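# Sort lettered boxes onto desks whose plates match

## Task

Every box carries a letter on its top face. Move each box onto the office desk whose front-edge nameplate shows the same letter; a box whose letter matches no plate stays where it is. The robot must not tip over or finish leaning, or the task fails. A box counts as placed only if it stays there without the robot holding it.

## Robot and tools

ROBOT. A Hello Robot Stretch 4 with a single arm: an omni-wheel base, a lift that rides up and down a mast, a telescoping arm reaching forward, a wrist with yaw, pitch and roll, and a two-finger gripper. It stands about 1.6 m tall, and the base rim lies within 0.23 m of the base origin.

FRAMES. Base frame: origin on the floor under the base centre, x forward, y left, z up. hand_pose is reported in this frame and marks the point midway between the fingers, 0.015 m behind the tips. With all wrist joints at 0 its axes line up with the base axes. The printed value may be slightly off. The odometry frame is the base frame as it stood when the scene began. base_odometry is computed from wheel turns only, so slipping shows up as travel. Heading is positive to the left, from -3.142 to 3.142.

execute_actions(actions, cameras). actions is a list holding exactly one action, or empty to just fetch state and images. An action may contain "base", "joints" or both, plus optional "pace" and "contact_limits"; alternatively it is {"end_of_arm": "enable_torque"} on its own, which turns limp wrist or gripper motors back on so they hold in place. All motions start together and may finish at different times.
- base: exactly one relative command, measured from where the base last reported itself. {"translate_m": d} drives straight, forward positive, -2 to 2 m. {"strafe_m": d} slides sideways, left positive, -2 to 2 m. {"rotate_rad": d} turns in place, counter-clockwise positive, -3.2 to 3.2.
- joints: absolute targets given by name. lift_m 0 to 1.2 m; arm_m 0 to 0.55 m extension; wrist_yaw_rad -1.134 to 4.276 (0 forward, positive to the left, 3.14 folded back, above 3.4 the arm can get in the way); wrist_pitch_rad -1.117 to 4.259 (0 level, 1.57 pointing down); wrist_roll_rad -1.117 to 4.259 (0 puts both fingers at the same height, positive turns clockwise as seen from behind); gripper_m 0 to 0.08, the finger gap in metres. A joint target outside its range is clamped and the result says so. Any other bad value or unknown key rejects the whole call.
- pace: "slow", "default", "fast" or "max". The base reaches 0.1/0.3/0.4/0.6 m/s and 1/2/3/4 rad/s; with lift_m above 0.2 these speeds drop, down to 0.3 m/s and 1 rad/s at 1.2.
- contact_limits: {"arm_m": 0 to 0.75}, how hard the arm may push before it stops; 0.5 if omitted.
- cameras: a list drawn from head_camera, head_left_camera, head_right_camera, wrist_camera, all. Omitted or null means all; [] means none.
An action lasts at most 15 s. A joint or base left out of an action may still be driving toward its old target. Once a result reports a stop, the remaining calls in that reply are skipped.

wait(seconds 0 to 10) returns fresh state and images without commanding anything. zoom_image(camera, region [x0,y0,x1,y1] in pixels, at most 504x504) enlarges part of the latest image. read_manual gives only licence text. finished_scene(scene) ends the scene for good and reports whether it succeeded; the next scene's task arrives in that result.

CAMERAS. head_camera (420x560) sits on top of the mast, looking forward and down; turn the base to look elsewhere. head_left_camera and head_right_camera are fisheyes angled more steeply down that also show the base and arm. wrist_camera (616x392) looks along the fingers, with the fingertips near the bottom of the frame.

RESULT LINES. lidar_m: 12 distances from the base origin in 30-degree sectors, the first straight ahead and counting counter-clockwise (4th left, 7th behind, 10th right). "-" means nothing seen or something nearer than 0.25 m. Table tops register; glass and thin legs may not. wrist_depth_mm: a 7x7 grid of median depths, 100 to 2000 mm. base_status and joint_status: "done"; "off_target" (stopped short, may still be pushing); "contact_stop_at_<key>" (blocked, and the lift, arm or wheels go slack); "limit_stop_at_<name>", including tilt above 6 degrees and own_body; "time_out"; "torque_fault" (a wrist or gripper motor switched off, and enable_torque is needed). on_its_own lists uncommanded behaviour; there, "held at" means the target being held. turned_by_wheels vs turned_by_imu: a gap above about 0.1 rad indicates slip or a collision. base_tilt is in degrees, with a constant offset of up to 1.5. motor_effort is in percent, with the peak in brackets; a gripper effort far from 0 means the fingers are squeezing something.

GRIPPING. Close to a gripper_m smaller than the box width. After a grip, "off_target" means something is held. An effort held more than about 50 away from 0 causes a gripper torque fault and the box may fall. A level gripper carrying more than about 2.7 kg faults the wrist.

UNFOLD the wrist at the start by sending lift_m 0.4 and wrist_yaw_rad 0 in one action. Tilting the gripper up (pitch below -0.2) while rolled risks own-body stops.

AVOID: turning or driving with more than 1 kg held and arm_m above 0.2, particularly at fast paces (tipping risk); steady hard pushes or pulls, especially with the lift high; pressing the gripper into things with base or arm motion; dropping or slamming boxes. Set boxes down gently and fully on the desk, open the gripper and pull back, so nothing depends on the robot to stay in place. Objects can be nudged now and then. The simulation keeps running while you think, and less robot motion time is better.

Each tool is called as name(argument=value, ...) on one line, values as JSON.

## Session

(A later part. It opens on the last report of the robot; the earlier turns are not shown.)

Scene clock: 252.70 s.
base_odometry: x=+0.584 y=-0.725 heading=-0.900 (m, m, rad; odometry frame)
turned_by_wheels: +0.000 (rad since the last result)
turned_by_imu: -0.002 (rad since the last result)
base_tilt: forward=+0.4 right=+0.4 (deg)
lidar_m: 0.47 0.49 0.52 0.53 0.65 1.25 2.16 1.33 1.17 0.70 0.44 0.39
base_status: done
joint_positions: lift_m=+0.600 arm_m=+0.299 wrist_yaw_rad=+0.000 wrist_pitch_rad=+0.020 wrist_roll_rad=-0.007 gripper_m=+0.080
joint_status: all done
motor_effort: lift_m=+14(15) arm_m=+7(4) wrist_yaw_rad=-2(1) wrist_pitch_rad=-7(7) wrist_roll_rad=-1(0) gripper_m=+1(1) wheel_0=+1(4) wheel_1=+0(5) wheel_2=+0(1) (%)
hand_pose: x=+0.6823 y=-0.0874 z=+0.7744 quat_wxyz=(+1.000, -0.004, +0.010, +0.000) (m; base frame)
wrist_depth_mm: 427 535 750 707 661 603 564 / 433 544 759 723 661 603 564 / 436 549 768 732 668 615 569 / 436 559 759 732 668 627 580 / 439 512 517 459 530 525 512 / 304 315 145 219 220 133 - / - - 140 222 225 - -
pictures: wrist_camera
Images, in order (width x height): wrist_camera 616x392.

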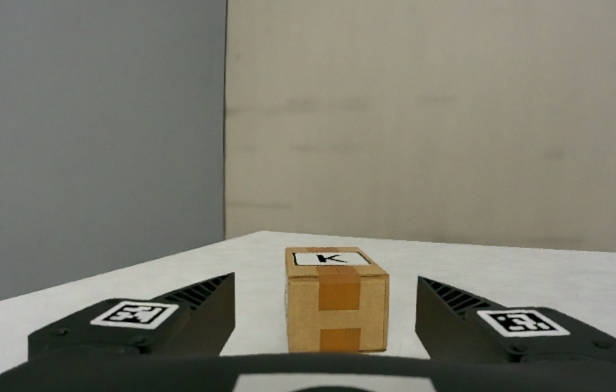

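Front at 0.22. Extend 0.09 and grip.

execute_actions(actions=[{"joints":{"arm_m":0.39},"pace":"slow"}], cameras=[])

execute_actions(actions=[{"joints":{"gripper_m":0.03}}], cameras=[])

execute_actions(actions=[{"joints":{"lift_m":0.7}}], cameras=[])

execute_actions(actions=[{"joints":{"arm_m":0.0}}], cameras=["head_camera"])

Scene clock: 259.00 s.
base_odometry: x=+0.584 y=-0.725 heading=-0.900 (m, m, rad; odometry frame)
turned_by_wheels: +0.000 (rad since the last result)
turned_by_imu: -0.002 (rad since the last result)
base_tilt: forward=+0.4 right=+0.4 (deg)
lidar_m: 0.39 0.48 0.52 0.52 0.64 1.25 2.17 1.33 1.17 0.74 0.45 0.39
base_status: not commanded
joint_positions: lift_m=+0.600 arm_m=+0.389 wrist_yaw_rad=+0.000 wrist_pitch_rad=+0.020 wrist_roll_rad=-0.007 gripper_m=+0.080
joint_status: all done
motor_effort: lift_m=+14(14) arm_m=+7(5) wrist_yaw_rad=-1(1) wrist_pitch_rad=-7(8) wrist_roll_rad=+0(0) gripper_m=+1(2) wheel_0=+1(1) wheel_1=+0(0) wheel_2=+0(0) (%)
hand_pose: x=+0.7723 y=-0.0874 z=+0.7744 quat_wxyz=(+1.000, -0.004, +0.010, +0.000) (m; base frame)
wrist_depth_mm: 399 504 668 621 569 525 496 / 404 508 668 634 585 530 500 / 407 517 676 634 580 539 500 / 407 517 683 647 591 539 508 / 410 496 530 530 535 535 504 / 309 315 145 163 154 132 - / - - 141 129 131 - -
pictures: none
No camera images: the call's "cameras" was empty. Leave "cameras" out to get every camera's image.

Scene clock: 260.00 s.
base_odometry: x=+0.584 y=-0.725 heading=-0.900 (m, m, rad; odometry frame)
turned_by_wheels: +0.000 (rad since the last result)
turned_by_imu: +0.000 (rad since the last result)
base_tilt: forward=+0.4 right=+0.3 (deg)
lidar_m: 0.40 0.51 0.52 0.54 0.63 1.25 2.16 1.34 1.18 0.71 0.44 0.39
base_status: not commanded
joint_positions: lift_m=+0.600 arm_m=+0.389 wrist_yaw_rad=+0.000 wrist_pitch_rad=+0.020 wrist_roll_rad=-0.007 gripper_m=+0.059
joint_status: gripper_m off_target (ended at +0.059, target +0.030)
on_its_own: gripper_m is held at +0.053, not at your +0.030, by its contact guard: the fingers met something
motor_effort: lift_m=+15(14) arm_m=+7(7) wrist_yaw_rad=-1(1) wrist_pitch_rad=-7(8) wrist_roll_rad=+0(0) gripper_m=-42(43) wheel_0=+1(1) wheel_1=+0(0) wheel_2=+0(0) (%)
hand_pose: x=+0.7724 y=-0.0874 z=+0.7744 quat_wxyz=(+1.000, -0.004, +0.010, +0.000) (m; base frame)
wrist_depth_mm: 397 500 661 621 569 530 496 / 404 504 668 634 574 535 496 / 407 512 676 640 580 539 504 / 407 517 691 634 591 539 504 / 410 496 521 525 535 530 500 / 282 319 139 163 150 327 322 / - - - 133 131 - -
pictures: none
No camera images: the call's "cameras" was empty. Leave "cameras" out to get every camera's image.

Scene clock: 261.43 s.
base_odometry: x=+0.584 y=-0.725 heading=-0.900 (m, m, rad; odometry frame)
turned_by_wheels: +0.000 (rad since the last result)
turned_by_imu: -0.001 (rad since the last result)
base_tilt: forward=+0.4 right=+0.4 (deg)
lidar_m: 0.42 0.48 0.49 0.51 0.63 1.26 2.18 1.31 1.17 0.72 0.44 0.39
base_status: not commanded
joint_positions: lift_m=+0.700 arm_m=+0.389 wrist_yaw_rad=+0.000 wrist_pitch_rad=+0.020 wrist_roll_rad=-0.007 gripper_m=+0.059
joint_status: all done
on_its_own: gripper_m is held at +0.053, not at your +0.030, by its contact guard: the fingers met something
motor_effort: lift_m=+24(22) arm_m=+7(7) wrist_yaw_rad=-2(1) wrist_pitch_rad=-11(10) wrist_roll_rad=+0(0) gripper_m=-41(42) wheel_0=+1(1) wheel_1=+0(0) wheel_2=+0(0) (%)
hand_pose: x=+0.7724 y=-0.0874 z=+0.8735 quat_wxyz=(+1.000, -0.004, +0.010, +0.000) (m; base frame)
wrist_depth_mm: 399 500 668 615 585 530 496 / 399 508 676 627 580 535 500 / 404 512 676 634 591 539 508 / 410 517 683 634 591 539 504 / 410 521 683 647 591 549 508 / 407 488 139 163 150 539 512 / - - - 133 131 - -
pictures: none
No camera images: the call's "cameras" was empty. Leave "cameras" out to get every camera's image.

Scene clock: 263.70 s.
base_odometry: x=+0.584 y=-0.725 heading=-0.900 (m, m, rad; odometry frame)
turned_by_wheels: +0.000 (rad since the last result)
turned_by_imu: -0.001 (rad since the last result)
base_tilt: forward=+0.4 right=+0.3 (deg)
lidar_m: 0.38 0.47 0.53 0.53 0.64 1.23 2.17 1.34 1.18 0.71 0.45 0.39
base_status: not commanded
joint_positions: lift_m=+0.700 arm_m=+0.001 wrist_yaw_rad=+0.000 wrist_pitch_rad=+0.021 wrist_roll_rad=-0.007 gripper_m=+0.059
joint_status: all done
on_its_own: gripper_m is held at +0.053, not at your +0.030, by its contact guard: the fingers met something
motor_effort: lift_m=+24(24) arm_m=-7(5) wrist_yaw_rad=-1(1) wrist_pitch_rad=-9(10) wrist_roll_rad=-1(0) gripper_m=-43(42) wheel_0=+1(1) wheel_1=+0(0) wheel_2=+0(0) (%)
hand_pose: x=+0.3847 y=-0.0874 z=+0.8734 quat_wxyz=(+1.000, -0.004, +0.010, +0.000) (m; base frame)
wrist_depth_mm: 517 647 917 991 931 842 788 / 525 661 917 1008 931 854 798 / 535 668 931 1025 946 866 820 / 535 676 931 1025 946 866 820 / 535 676 891 1025 946 866 809 / 535 621 140 163 150 627 591 / - - - 133 131 - -
pictures: head_camera
Images, in order (width x height): head_camera 420x560.

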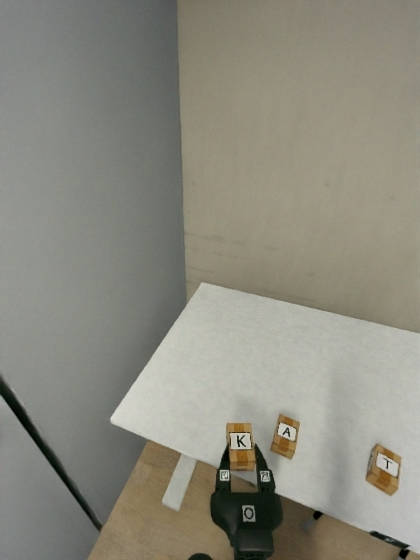

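execute_actions(actions=[{"base":{"translate_m":-0.45}}], cameras=[])

execute_actions(actions=[{"base":{"rotate_rad":2.8},"pace":"slow"}], cameras=[])

execute_actions(actions=[{"base":{"translate_m":1.6}}], cameras=["head_camera"])

Scene clock: 270.07 s.
base_odometry: x=+0.304 y=-0.373 heading=-0.900 (m, m, rad; odometry frame)
turned_by_wheels: +0.000 (rad since the last result)
turned_by_imu: -0.001 (rad since the last result)
base_tilt: forward=+0.4 right=+0.3 (deg)
lidar_m: 0.82 0.75 0.65 0.67 0.86 2.08 1.87 1.13 1.02 1.04 0.93 0.80
base_status: done
joint_positions: lift_m=+0.700 arm_m=+0.001 wrist_yaw_rad=+0.000 wrist_pitch_rad=+0.021 wrist_roll_rad=-0.007 gripper_m=+0.059
joint_status: not commanded
on_its_own: gripper_m is held at +0.053, not at your +0.030, by its contact guard: the fingers met something
motor_effort: lift_m=+24(24) arm_m=-7(7) wrist_yaw_rad=-1(1) wrist_pitch_rad=-10(9) wrist_roll_rad=+0(0) gripper_m=-42(41) wheel_0=-1(5) wheel_1=+1(6) wheel_2=+0(7) (%)
hand_pose: x=+0.3847 y=-0.0874 z=+0.8734 quat_wxyz=(+1.000, -0.004, +0.010, +0.000) (m; base frame)
wrist_depth_mm: 668 820 1138 1430 1308 1205 1138 / 668 842 1160 1464 1366 1229 1160 / 676 854 1205 1499 1336 1255 1182 / 683 866 1205 1499 1366 1255 1182 / 691 831 1008 1025 1025 1008 1008 / 707 788 139 163 150 634 564 / - - - 133 131 - -
pictures: none
No camera images: the call's "cameras" was empty. Leave "cameras" out to get every camera's image.

Scene clock: 274.17 s.
base_odometry: x=+0.304 y=-0.373 heading=+1.900 (m, m, rad; odometry frame)
turned_by_wheels: +2.800 (rad since the last result)
turned_by_imu: +2.733 (rad since the last result)
base_tilt: forward=+0.4 right=+0.3 (deg)
lidar_m: 2.06 1.49 1.08 1.04 1.06 0.85 0.81 0.85 0.71 0.66 0.70 0.97
base_status: done
joint_positions: lift_m=+0.700 arm_m=+0.001 wrist_yaw_rad=+0.000 wrist_pitch_rad=+0.021 wrist_roll_rad=-0.007 gripper_m=+0.059
joint_status: not commanded
on_its_own: gripper_m is held at +0.053, not at your +0.030, by its contact guard: the fingers met something
motor_effort: lift_m=+24(24) arm_m=-7(7) wrist_yaw_rad=-2(1) wrist_pitch_rad=-8(10) wrist_roll_rad=+0(0) gripper_m=-40(41) wheel_0=+0(3) wheel_1=-2(4) wheel_2=-1(5) (%)
hand_pose: x=+0.3847 y=-0.0874 z=+0.8734 quat_wxyz=(+1.000, -0.004, +0.010, +0.000) (m; base frame)
wrist_depth_mm: 1464 1808 1863 1808 1808 1756 1336 / 1537 1863 1808 1808 1863 1808 1336 / 1576 1863 1808 1756 1921 1863 1336 / 1537 1863 1808 1863 1921 1863 891 / 1576 1863 1863 1863 1921 1863 891 / 1499 1921 139 163 150 1863 842 / - - - 133 131 - -
pictures: none
No camera images: the call's "cameras" was empty. Leave "cameras" out to get every camera's image.

Scene clock: 280.97 s.
base_odometry: x=-0.213 y=+1.141 heading=+1.900 (m, m, rad; odometry frame)
turned_by_wheels: +0.000 (rad since the last result)
turned_by_imu: -0.008 (rad since the last result)
base_tilt: forward=+0.4 right=+0.3 (deg)
lidar_m: 0.43 0.53 0.68 1.06 1.10 1.44 2.66 0.96 0.77 2.19 0.77 0.52
base_status: done
joint_positions: lift_m=+0.700 arm_m=+0.001 wrist_yaw_rad=+0.000 wrist_pitch_rad=+0.021 wrist_roll_rad=-0.007 gripper_m=+0.059
joint_status: not commanded
on_its_own: gripper_m is held at +0.053, not at your +0.030, by its contact guard: the fingers met something
motor_effort: lift_m=+24(24) arm_m=-6(7) wrist_yaw_rad=-2(1) wrist_pitch_rad=-8(9) wrist_roll_rad=-1(1) gripper_m=-42(43) wheel_0=-1(5) wheel_1=+1(5) wheel_2=+0(9) (%)
hand_pose: x=+0.3847 y=-0.0874 z=+0.8734 quat_wxyz=(+1.000, -0.004, +0.010, +0.000) (m; base frame)
wrist_depth_mm: 271 271 271 270 258 287 285 / 272 273 273 271 259 287 287 / 276 277 274 273 262 293 291 / 278 278 268 276 265 293 293 / 281 279 279 278 267 297 294 / 283 282 139 163 150 298 298 / - - - 133 131 - -
pictures: head_camera
Images, in order (width x height): head_camera 420x560.

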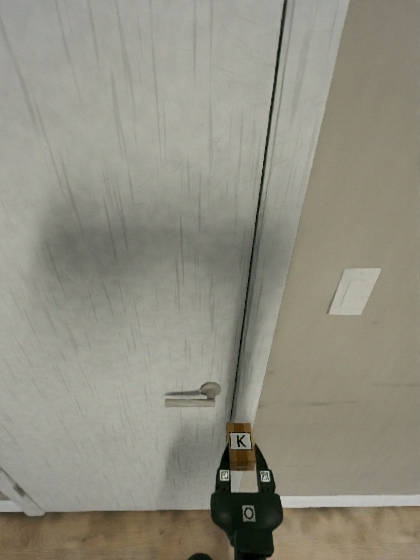

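execute_actions(actions=[{"base":{"rotate_rad":-1.6},"pace":"slow"}], cameras=["head_camera"])

Scene clock: 286.80 s.
base_odometry: x=-0.213 y=+1.142 heading=+0.300 (m, m, rad; odometry frame)
turned_by_wheels: -1.600 (rad since the last result)
turned_by_imu: -1.565 (rad since the last result)
base_tilt: forward=+0.4 right=+0.3 (deg)
lidar_m: 2.45 0.78 0.52 0.46 0.53 0.70 1.07 1.10 1.45 2.43 0.94 0.79
base_status: done
joint_positions: lift_m=+0.700 arm_m=+0.001 wrist_yaw_rad=+0.000 wrist_pitch_rad=+0.021 wrist_roll_rad=-0.007 gripper_m=+0.059
joint_status: not commanded
on_its_own: gripper_m is held at +0.053, not at your +0.030, by its contact guard: the fingers met something
motor_effort: lift_m=+24(24) arm_m=-7(7) wrist_yaw_rad=-1(1) wrist_pitch_rad=-11(8) wrist_roll_rad=+0(0) gripper_m=-41(41) wheel_0=+1(3) wheel_1=+0(4) wheel_2=+1(3) (%)
hand_pose: x=+0.3847 y=-0.0874 z=+0.8734 quat_wxyz=(+1.000, -0.004, +0.010, +0.000) (m; base frame)
wrist_depth_mm: 878 1308 - - - 668 484 / 878 1308 - - - 676 473 / 904 1336 - - - 683 484 / 904 1366 - - - 691 480 / 891 1336 - - - 683 480 / 891 1205 139 163 150 585 459 / - - - 133 131 - -
pictures: head_camera
Images, in order (width x height): head_camera 420x560.

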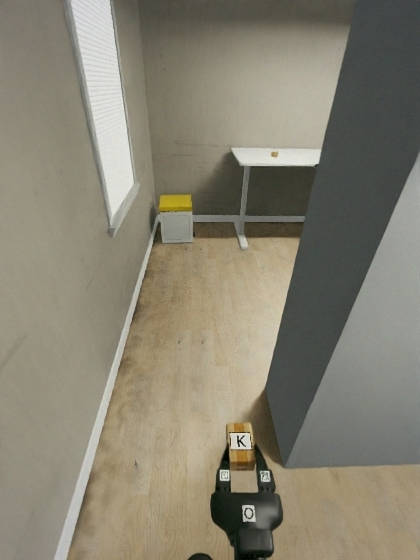

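execute_actions(actions=[{"base":{"translate_m":1.9}}], cameras=[])

execute_actions(actions=[{"base":{"rotate_rad":-1.6},"joints":{"lift_m":0.9},"pace":"slow"}], cameras=["head_camera"])

Scene clock: 297.37 s.
base_odometry: x=+1.602 y=+1.703 heading=+0.300 (m, m, rad; odometry frame)
turned_by_wheels: +0.000 (rad since the last result)
turned_by_imu: -0.011 (rad since the last result)
base_tilt: forward=+0.4 right=+0.3 (deg)
lidar_m: 1.04 0.89 0.61 0.57 0.60 0.83 2.02 0.85 1.04 2.33 1.50 1.01
base_status: done
joint_positions: lift_m=+0.700 arm_m=+0.001 wrist_yaw_rad=+0.000 wrist_pitch_rad=+0.021 wrist_roll_rad=-0.007 gripper_m=+0.059
joint_status: not commanded
on_its_own: gripper_m is held at +0.053, not at your +0.030, by its contact guard: the fingers met something
motor_effort: lift_m=+24(23) arm_m=-7(7) wrist_yaw_rad=-1(1) wrist_pitch_rad=-10(9) wrist_roll_rad=+0(0) gripper_m=-41(40) wheel_0=+0(5) wheel_1=+0(5) wheel_2=+1(9) (%)
hand_pose: x=+0.3847 y=-0.0874 z=+0.8734 quat_wxyz=(+1.000, -0.004, +0.010, +0.000) (m; base frame)
wrist_depth_mm: 991 1537 1499 1499 1537 1576 1537 / 1025 1499 1499 1537 1499 1499 1537 / 1025 1499 1537 1537 1537 1576 1618 / 1025 1537 1576 1537 1537 1537 1576 / 1042 1576 1537 1537 1576 1618 1576 / 1042 1397 140 163 150 1537 1618 / - - - 133 131 - -
pictures: none
No camera images: the call's "cameras" was empty. Leave "cameras" out to get every camera's image.

Scene clock: 300.23 s.
base_odometry: x=+1.602 y=+1.703 heading=-1.300 (m, m, rad; odometry frame)
turned_by_wheels: -1.600 (rad since the last result)
turned_by_imu: -1.564 (rad since the last result)
base_tilt: forward=+0.4 right=+0.3 (deg)
lidar_m: 0.43 1.54 1.04 1.03 0.95 0.61 0.55 0.55 0.82 1.86 0.84 1.01
base_status: done
joint_positions: lift_m=+0.900 arm_m=+0.001 wrist_yaw_rad=+0.000 wrist_pitch_rad=+0.021 wrist_roll_rad=-0.007 gripper_m=+0.059
joint_status: all done
on_its_own: gripper_m is held at +0.053, not at your +0.030, by its contact guard: the fingers met something
motor_effort: lift_m=+25(23) arm_m=-7(6) wrist_yaw_rad=+0(2) wrist_pitch_rad=-9(11) wrist_roll_rad=+0(0) gripper_m=-43(41) wheel_0=+2(3) wheel_1=+0(4) wheel_2=-1(5) (%)
hand_pose: x=+0.3847 y=-0.0874 z=+1.0734 quat_wxyz=(+1.000, -0.004, +0.010, +0.000) (m; base frame)
wrist_depth_mm: - - - - - 1808 1008 / - - - - - 1863 1008 / - - - - - 1921 991 / - - - - - 1921 1008 / - - - - - 1983 1025 / - - 140 163 150 1118 1042 / - - - 133 131 - -
pictures: head_camera
Images, in order (width x height): head_camera 420x560.

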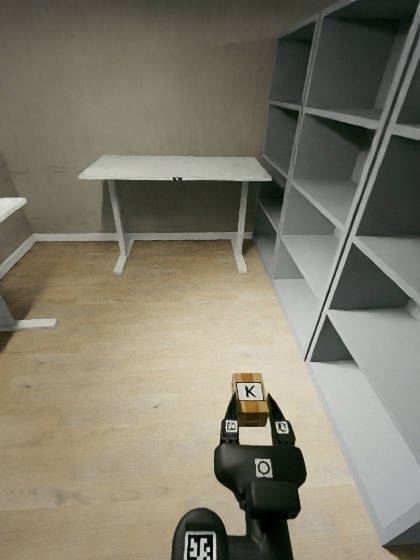

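Desk ≈2.35 m ahead. Drive 1.5.

execute_actions(actions=[{"base":{"translate_m":1.6}}], cameras=["head_camera"])

Scene clock: 311.00 s.
base_odometry: x=+2.030 y=+0.162 heading=-1.300 (m, m, rad; odometry frame)
turned_by_wheels: +0.000 (rad since the last result)
turned_by_imu: -0.009 (rad since the last result)
base_tilt: forward=+0.4 right=+0.3 (deg)
lidar_m: 0.45 0.78 1.02 1.08 1.15 1.48 2.19 1.02 0.69 0.63 0.65 0.80
base_status: done
joint_positions: lift_m=+0.900 arm_m=+0.001 wrist_yaw_rad=+0.000 wrist_pitch_rad=+0.021 wrist_roll_rad=-0.007 gripper_m=+0.059
joint_status: not commanded
on_its_own: gripper_m is held at +0.053, not at your +0.030, by its contact guard: the fingers met something
motor_effort: lift_m=+24(24) arm_m=-6(7) wrist_yaw_rad=-1(2) wrist_pitch_rad=-11(11) wrist_roll_rad=+0(1) gripper_m=-42(40) wheel_0=-1(4) wheel_1=+1(5) wheel_2=+1(8) (%)
hand_pose: x=+0.3847 y=-0.0874 z=+1.0734 quat_wxyz=(+1.000, -0.004, +0.010, +0.000) (m; base frame)
wrist_depth_mm: 1255 1255 1308 1308 1308 1281 768 / 1229 1281 1281 1308 1308 1281 1042 / 1281 1281 1308 1308 1336 1308 1308 / 1281 1281 1308 1308 1336 1308 1255 / 798 831 854 878 878 931 878 / 946 539 140 163 150 554 1255 / - - - 133 131 - -
pictures: head_camera
Images, in order (width x height): head_camera 420x560.

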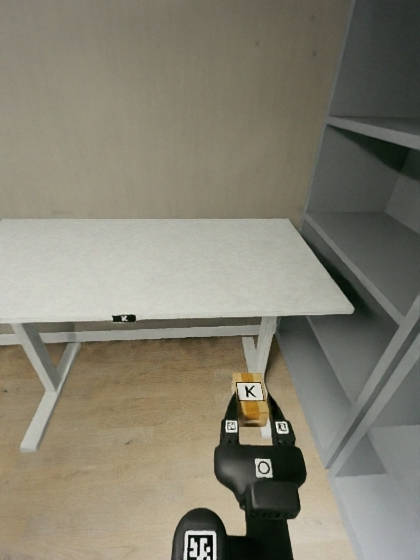

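execute_actions(actions=[{"base":{"translate_m":0.25},"joints":{"arm_m":0.35},"pace":"slow"}], cameras=[])

execute_actions(actions=[{"joints":{"lift_m":0.845},"pace":"slow"}], cameras=[])

Scene clock: 318.47 s.
base_odometry: x=+2.097 y=-0.079 heading=-1.300 (m, m, rad; odometry frame)
turned_by_wheels: +0.000 (rad since the last result)
turned_by_imu: -0.004 (rad since the last result)
base_tilt: forward=+0.4 right=+0.3 (deg)
lidar_m: 0.50 0.52 0.68 1.13 1.16 1.53 2.45 1.00 0.68 0.61 0.65 0.57
base_status: done
joint_positions: lift_m=+0.900 arm_m=+0.349 wrist_yaw_rad=+0.000 wrist_pitch_rad=+0.021 wrist_roll_rad=-0.007 gripper_m=+0.059
joint_status: all done
on_its_own: gripper_m is held at +0.053, not at your +0.030, by its contact guard: the fingers met something
motor_effort: lift_m=+24(24) arm_m=+7(7) wrist_yaw_rad=-1(1) wrist_pitch_rad=-9(10) wrist_roll_rad=+0(0) gripper_m=-42(40) wheel_0=+2(4) wheel_1=+0(4) wheel_2=-1(8) (%)
hand_pose: x=+0.7323 y=-0.0874 z=+1.0734 quat_wxyz=(+1.000, -0.004, +0.010, +0.000) (m; base frame)
wrist_depth_mm: 691 699 707 715 723 732 691 / 691 707 715 707 723 741 691 / 699 715 715 723 741 750 699 / 707 715 723 732 741 750 715 / 715 723 723 741 750 759 715 / 459 517 140 163 150 530 525 / - - - 133 131 - -
pictures: none
No camera images: the call's "cameras" was empty. Leave "cameras" out to get every camera's image.

Scene clock: 319.80 s.
base_odometry: x=+2.097 y=-0.079 heading=-1.300 (m, m, rad; odometry frame)
turned_by_wheels: +0.000 (rad since the last result)
turned_by_imu: -0.001 (rad since the last result)
base_tilt: forward=+0.4 right=+0.3 (deg)
lidar_m: 0.52 0.53 0.72 1.14 1.17 1.55 2.45 0.99 0.67 0.62 0.63 0.54
base_status: not commanded
joint_positions: lift_m=+0.845 arm_m=+0.349 wrist_yaw_rad=+0.000 wrist_pitch_rad=+0.021 wrist_roll_rad=-0.007 gripper_m=+0.059
joint_status: all done
on_its_own: gripper_m is held at +0.053, not at your +0.030, by its contact guard: the fingers met something
motor_effort: lift_m=+14(23) arm_m=+7(7) wrist_yaw_rad=-1(1) wrist_pitch_rad=-8(10) wrist_roll_rad=+0(0) gripper_m=-43(41) wheel_0=+2(2) wheel_1=+0(0) wheel_2=-1(1) (%)
hand_pose: x=+0.7323 y=-0.0874 z=+1.0192 quat_wxyz=(+1.000, -0.004, +0.010, +0.000) (m; base frame)
wrist_depth_mm: 691 699 699 707 732 723 683 / 691 707 707 723 732 750 699 / 707 707 723 732 723 750 707 / 715 715 723 732 732 750 707 / 549 569 585 597 591 597 634 / 319 364 139 163 150 370 364 / - - - 133 131 - -
pictures: none
No camera images: the call's "cameras" was empty. Leave "cameras" out to get every camera's image.

Same height as desk C; lower to 0.834 and release.

execute_actions(actions=[{"joints":{"lift_m":0.834},"pace":"slow"}], cameras=[])

execute_actions(actions=[{"joints":{"gripper_m":0.08}}], cameras=[])

execute_actions(actions=[{"joints":{"arm_m":0.0}}], cameras=["head_camera"])

Scene clock: 322.57 s.
base_odometry: x=+2.097 y=-0.079 heading=-1.300 (m, m, rad; odometry frame)
turned_by_wheels: +0.000 (rad since the last result)
turned_by_imu: -0.001 (rad since the last result)
base_tilt: forward=+0.5 right=+0.3 (deg)
lidar_m: 0.51 0.54 0.69 1.13 1.17 1.55 2.44 0.99 0.68 0.62 0.65 0.56
base_status: not commanded
joint_positions: lift_m=+0.834 arm_m=+0.349 wrist_yaw_rad=+0.000 wrist_pitch_rad=+0.021 wrist_roll_rad=-0.007 gripper_m=+0.059
joint_status: all done
on_its_own: gripper_m is held at +0.053, not at your +0.030, by its contact guard: the fingers met something
motor_effort: lift_m=+14(13) arm_m=+7(7) wrist_yaw_rad=+0(1) wrist_pitch_rad=-8(9) wrist_roll_rad=+0(0) gripper_m=-40(42) wheel_0=+2(2) wheel_1=+0(0) wheel_2=-1(1) (%)
hand_pose: x=+0.7324 y=-0.0874 z=+1.0082 quat_wxyz=(+1.000, -0.004, +0.010, +0.000) (m; base frame)
wrist_depth_mm: 691 699 707 707 723 723 683 / 691 699 715 715 723 732 691 / 707 707 723 723 732 750 707 / 715 715 715 732 750 759 707 / 500 517 535 544 544 544 530 / 291 329 139 163 150 338 330 / - - - 133 132 - -
pictures: none
No camera images: the call's "cameras" was empty. Leave "cameras" out to get every camera's image.

Scene clock: 323.50 s.
base_odometry: x=+2.097 y=-0.079 heading=-1.300 (m, m, rad; odometry frame)
turned_by_wheels: +0.000 (rad since the last result)
turned_by_imu: +0.000 (rad since the last result)
base_tilt: forward=+0.4 right=+0.3 (deg)
lidar_m: 0.52 0.52 0.68 1.14 1.16 1.50 2.45 0.99 0.68 0.61 0.64 0.56
base_status: not commanded
joint_positions: lift_m=+0.834 arm_m=+0.349 wrist_yaw_rad=+0.000 wrist_pitch_rad=+0.020 wrist_roll_rad=-0.007 gripper_m=+0.080
joint_status: all done
motor_effort: lift_m=+14(14) arm_m=+7(7) wrist_yaw_rad=-2(1) wrist_pitch_rad=-8(8) wrist_roll_rad=+0(0) gripper_m=+0(42) wheel_0=+2(2) wheel_1=+0(0) wheel_2=-1(1) (%)
hand_pose: x=+0.7324 y=-0.0874 z=+1.0084 quat_wxyz=(+1.000, -0.004, +0.010, +0.000) (m; base frame)
wrist_depth_mm: 691 699 707 707 732 732 691 / 699 707 707 715 723 732 699 / 699 707 715 723 732 741 707 / 707 723 715 732 732 750 707 / 508 521 544 544 554 549 539 / 315 329 145 174 175 133 - / - - 135 138 137 - -
pictures: none
No camera images: the call's "cameras" was empty. Leave "cameras" out to get every camera's image.

Scene clock: 325.67 s.
base_odometry: x=+2.097 y=-0.079 heading=-1.300 (m, m, rad; odometry frame)
turned_by_wheels: +0.000 (rad since the last result)
turned_by_imu: -0.001 (rad since the last result)
base_tilt: forward=+0.3 right=+0.4 (deg)
lidar_m: 0.51 0.51 0.69 1.12 1.18 1.52 2.44 0.99 0.67 0.62 0.63 0.56
base_status: not commanded
joint_positions: lift_m=+0.834 arm_m=+0.001 wrist_yaw_rad=+0.000 wrist_pitch_rad=+0.020 wrist_roll_rad=-0.007 gripper_m=+0.080
joint_status: all done
motor_effort: lift_m=+14(14) arm_m=-7(8) wrist_yaw_rad=-1(1) wrist_pitch_rad=-7(10) wrist_roll_rad=+0(1) gripper_m=+1(1) wheel_0=+2(2) wheel_1=+0(0) wheel_2=-1(1) (%)
hand_pose: x=+0.3847 y=-0.0874 z=+1.0085 quat_wxyz=(+1.000, -0.004, +0.010, +0.000) (m; base frame)
wrist_depth_mm: 1025 1042 1025 1060 1078 1025 854 / 1025 1042 1042 1078 1078 1025 1042 / 1042 1060 1060 1060 1078 1042 1042 / 1025 1060 1078 1098 1078 1042 1042 / 512 530 549 477 564 559 549 / 322 332 145 322 296 132 - / - - 140 294 296 - -
pictures: head_camera
Images, in order (width x height): head_camera 420x560.

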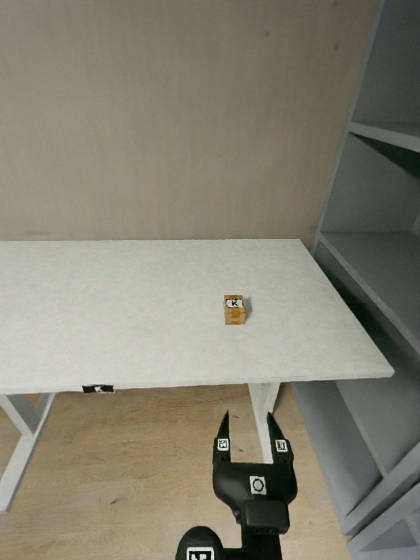

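finished_scene(scene=1)

The scene is finished: the task was done.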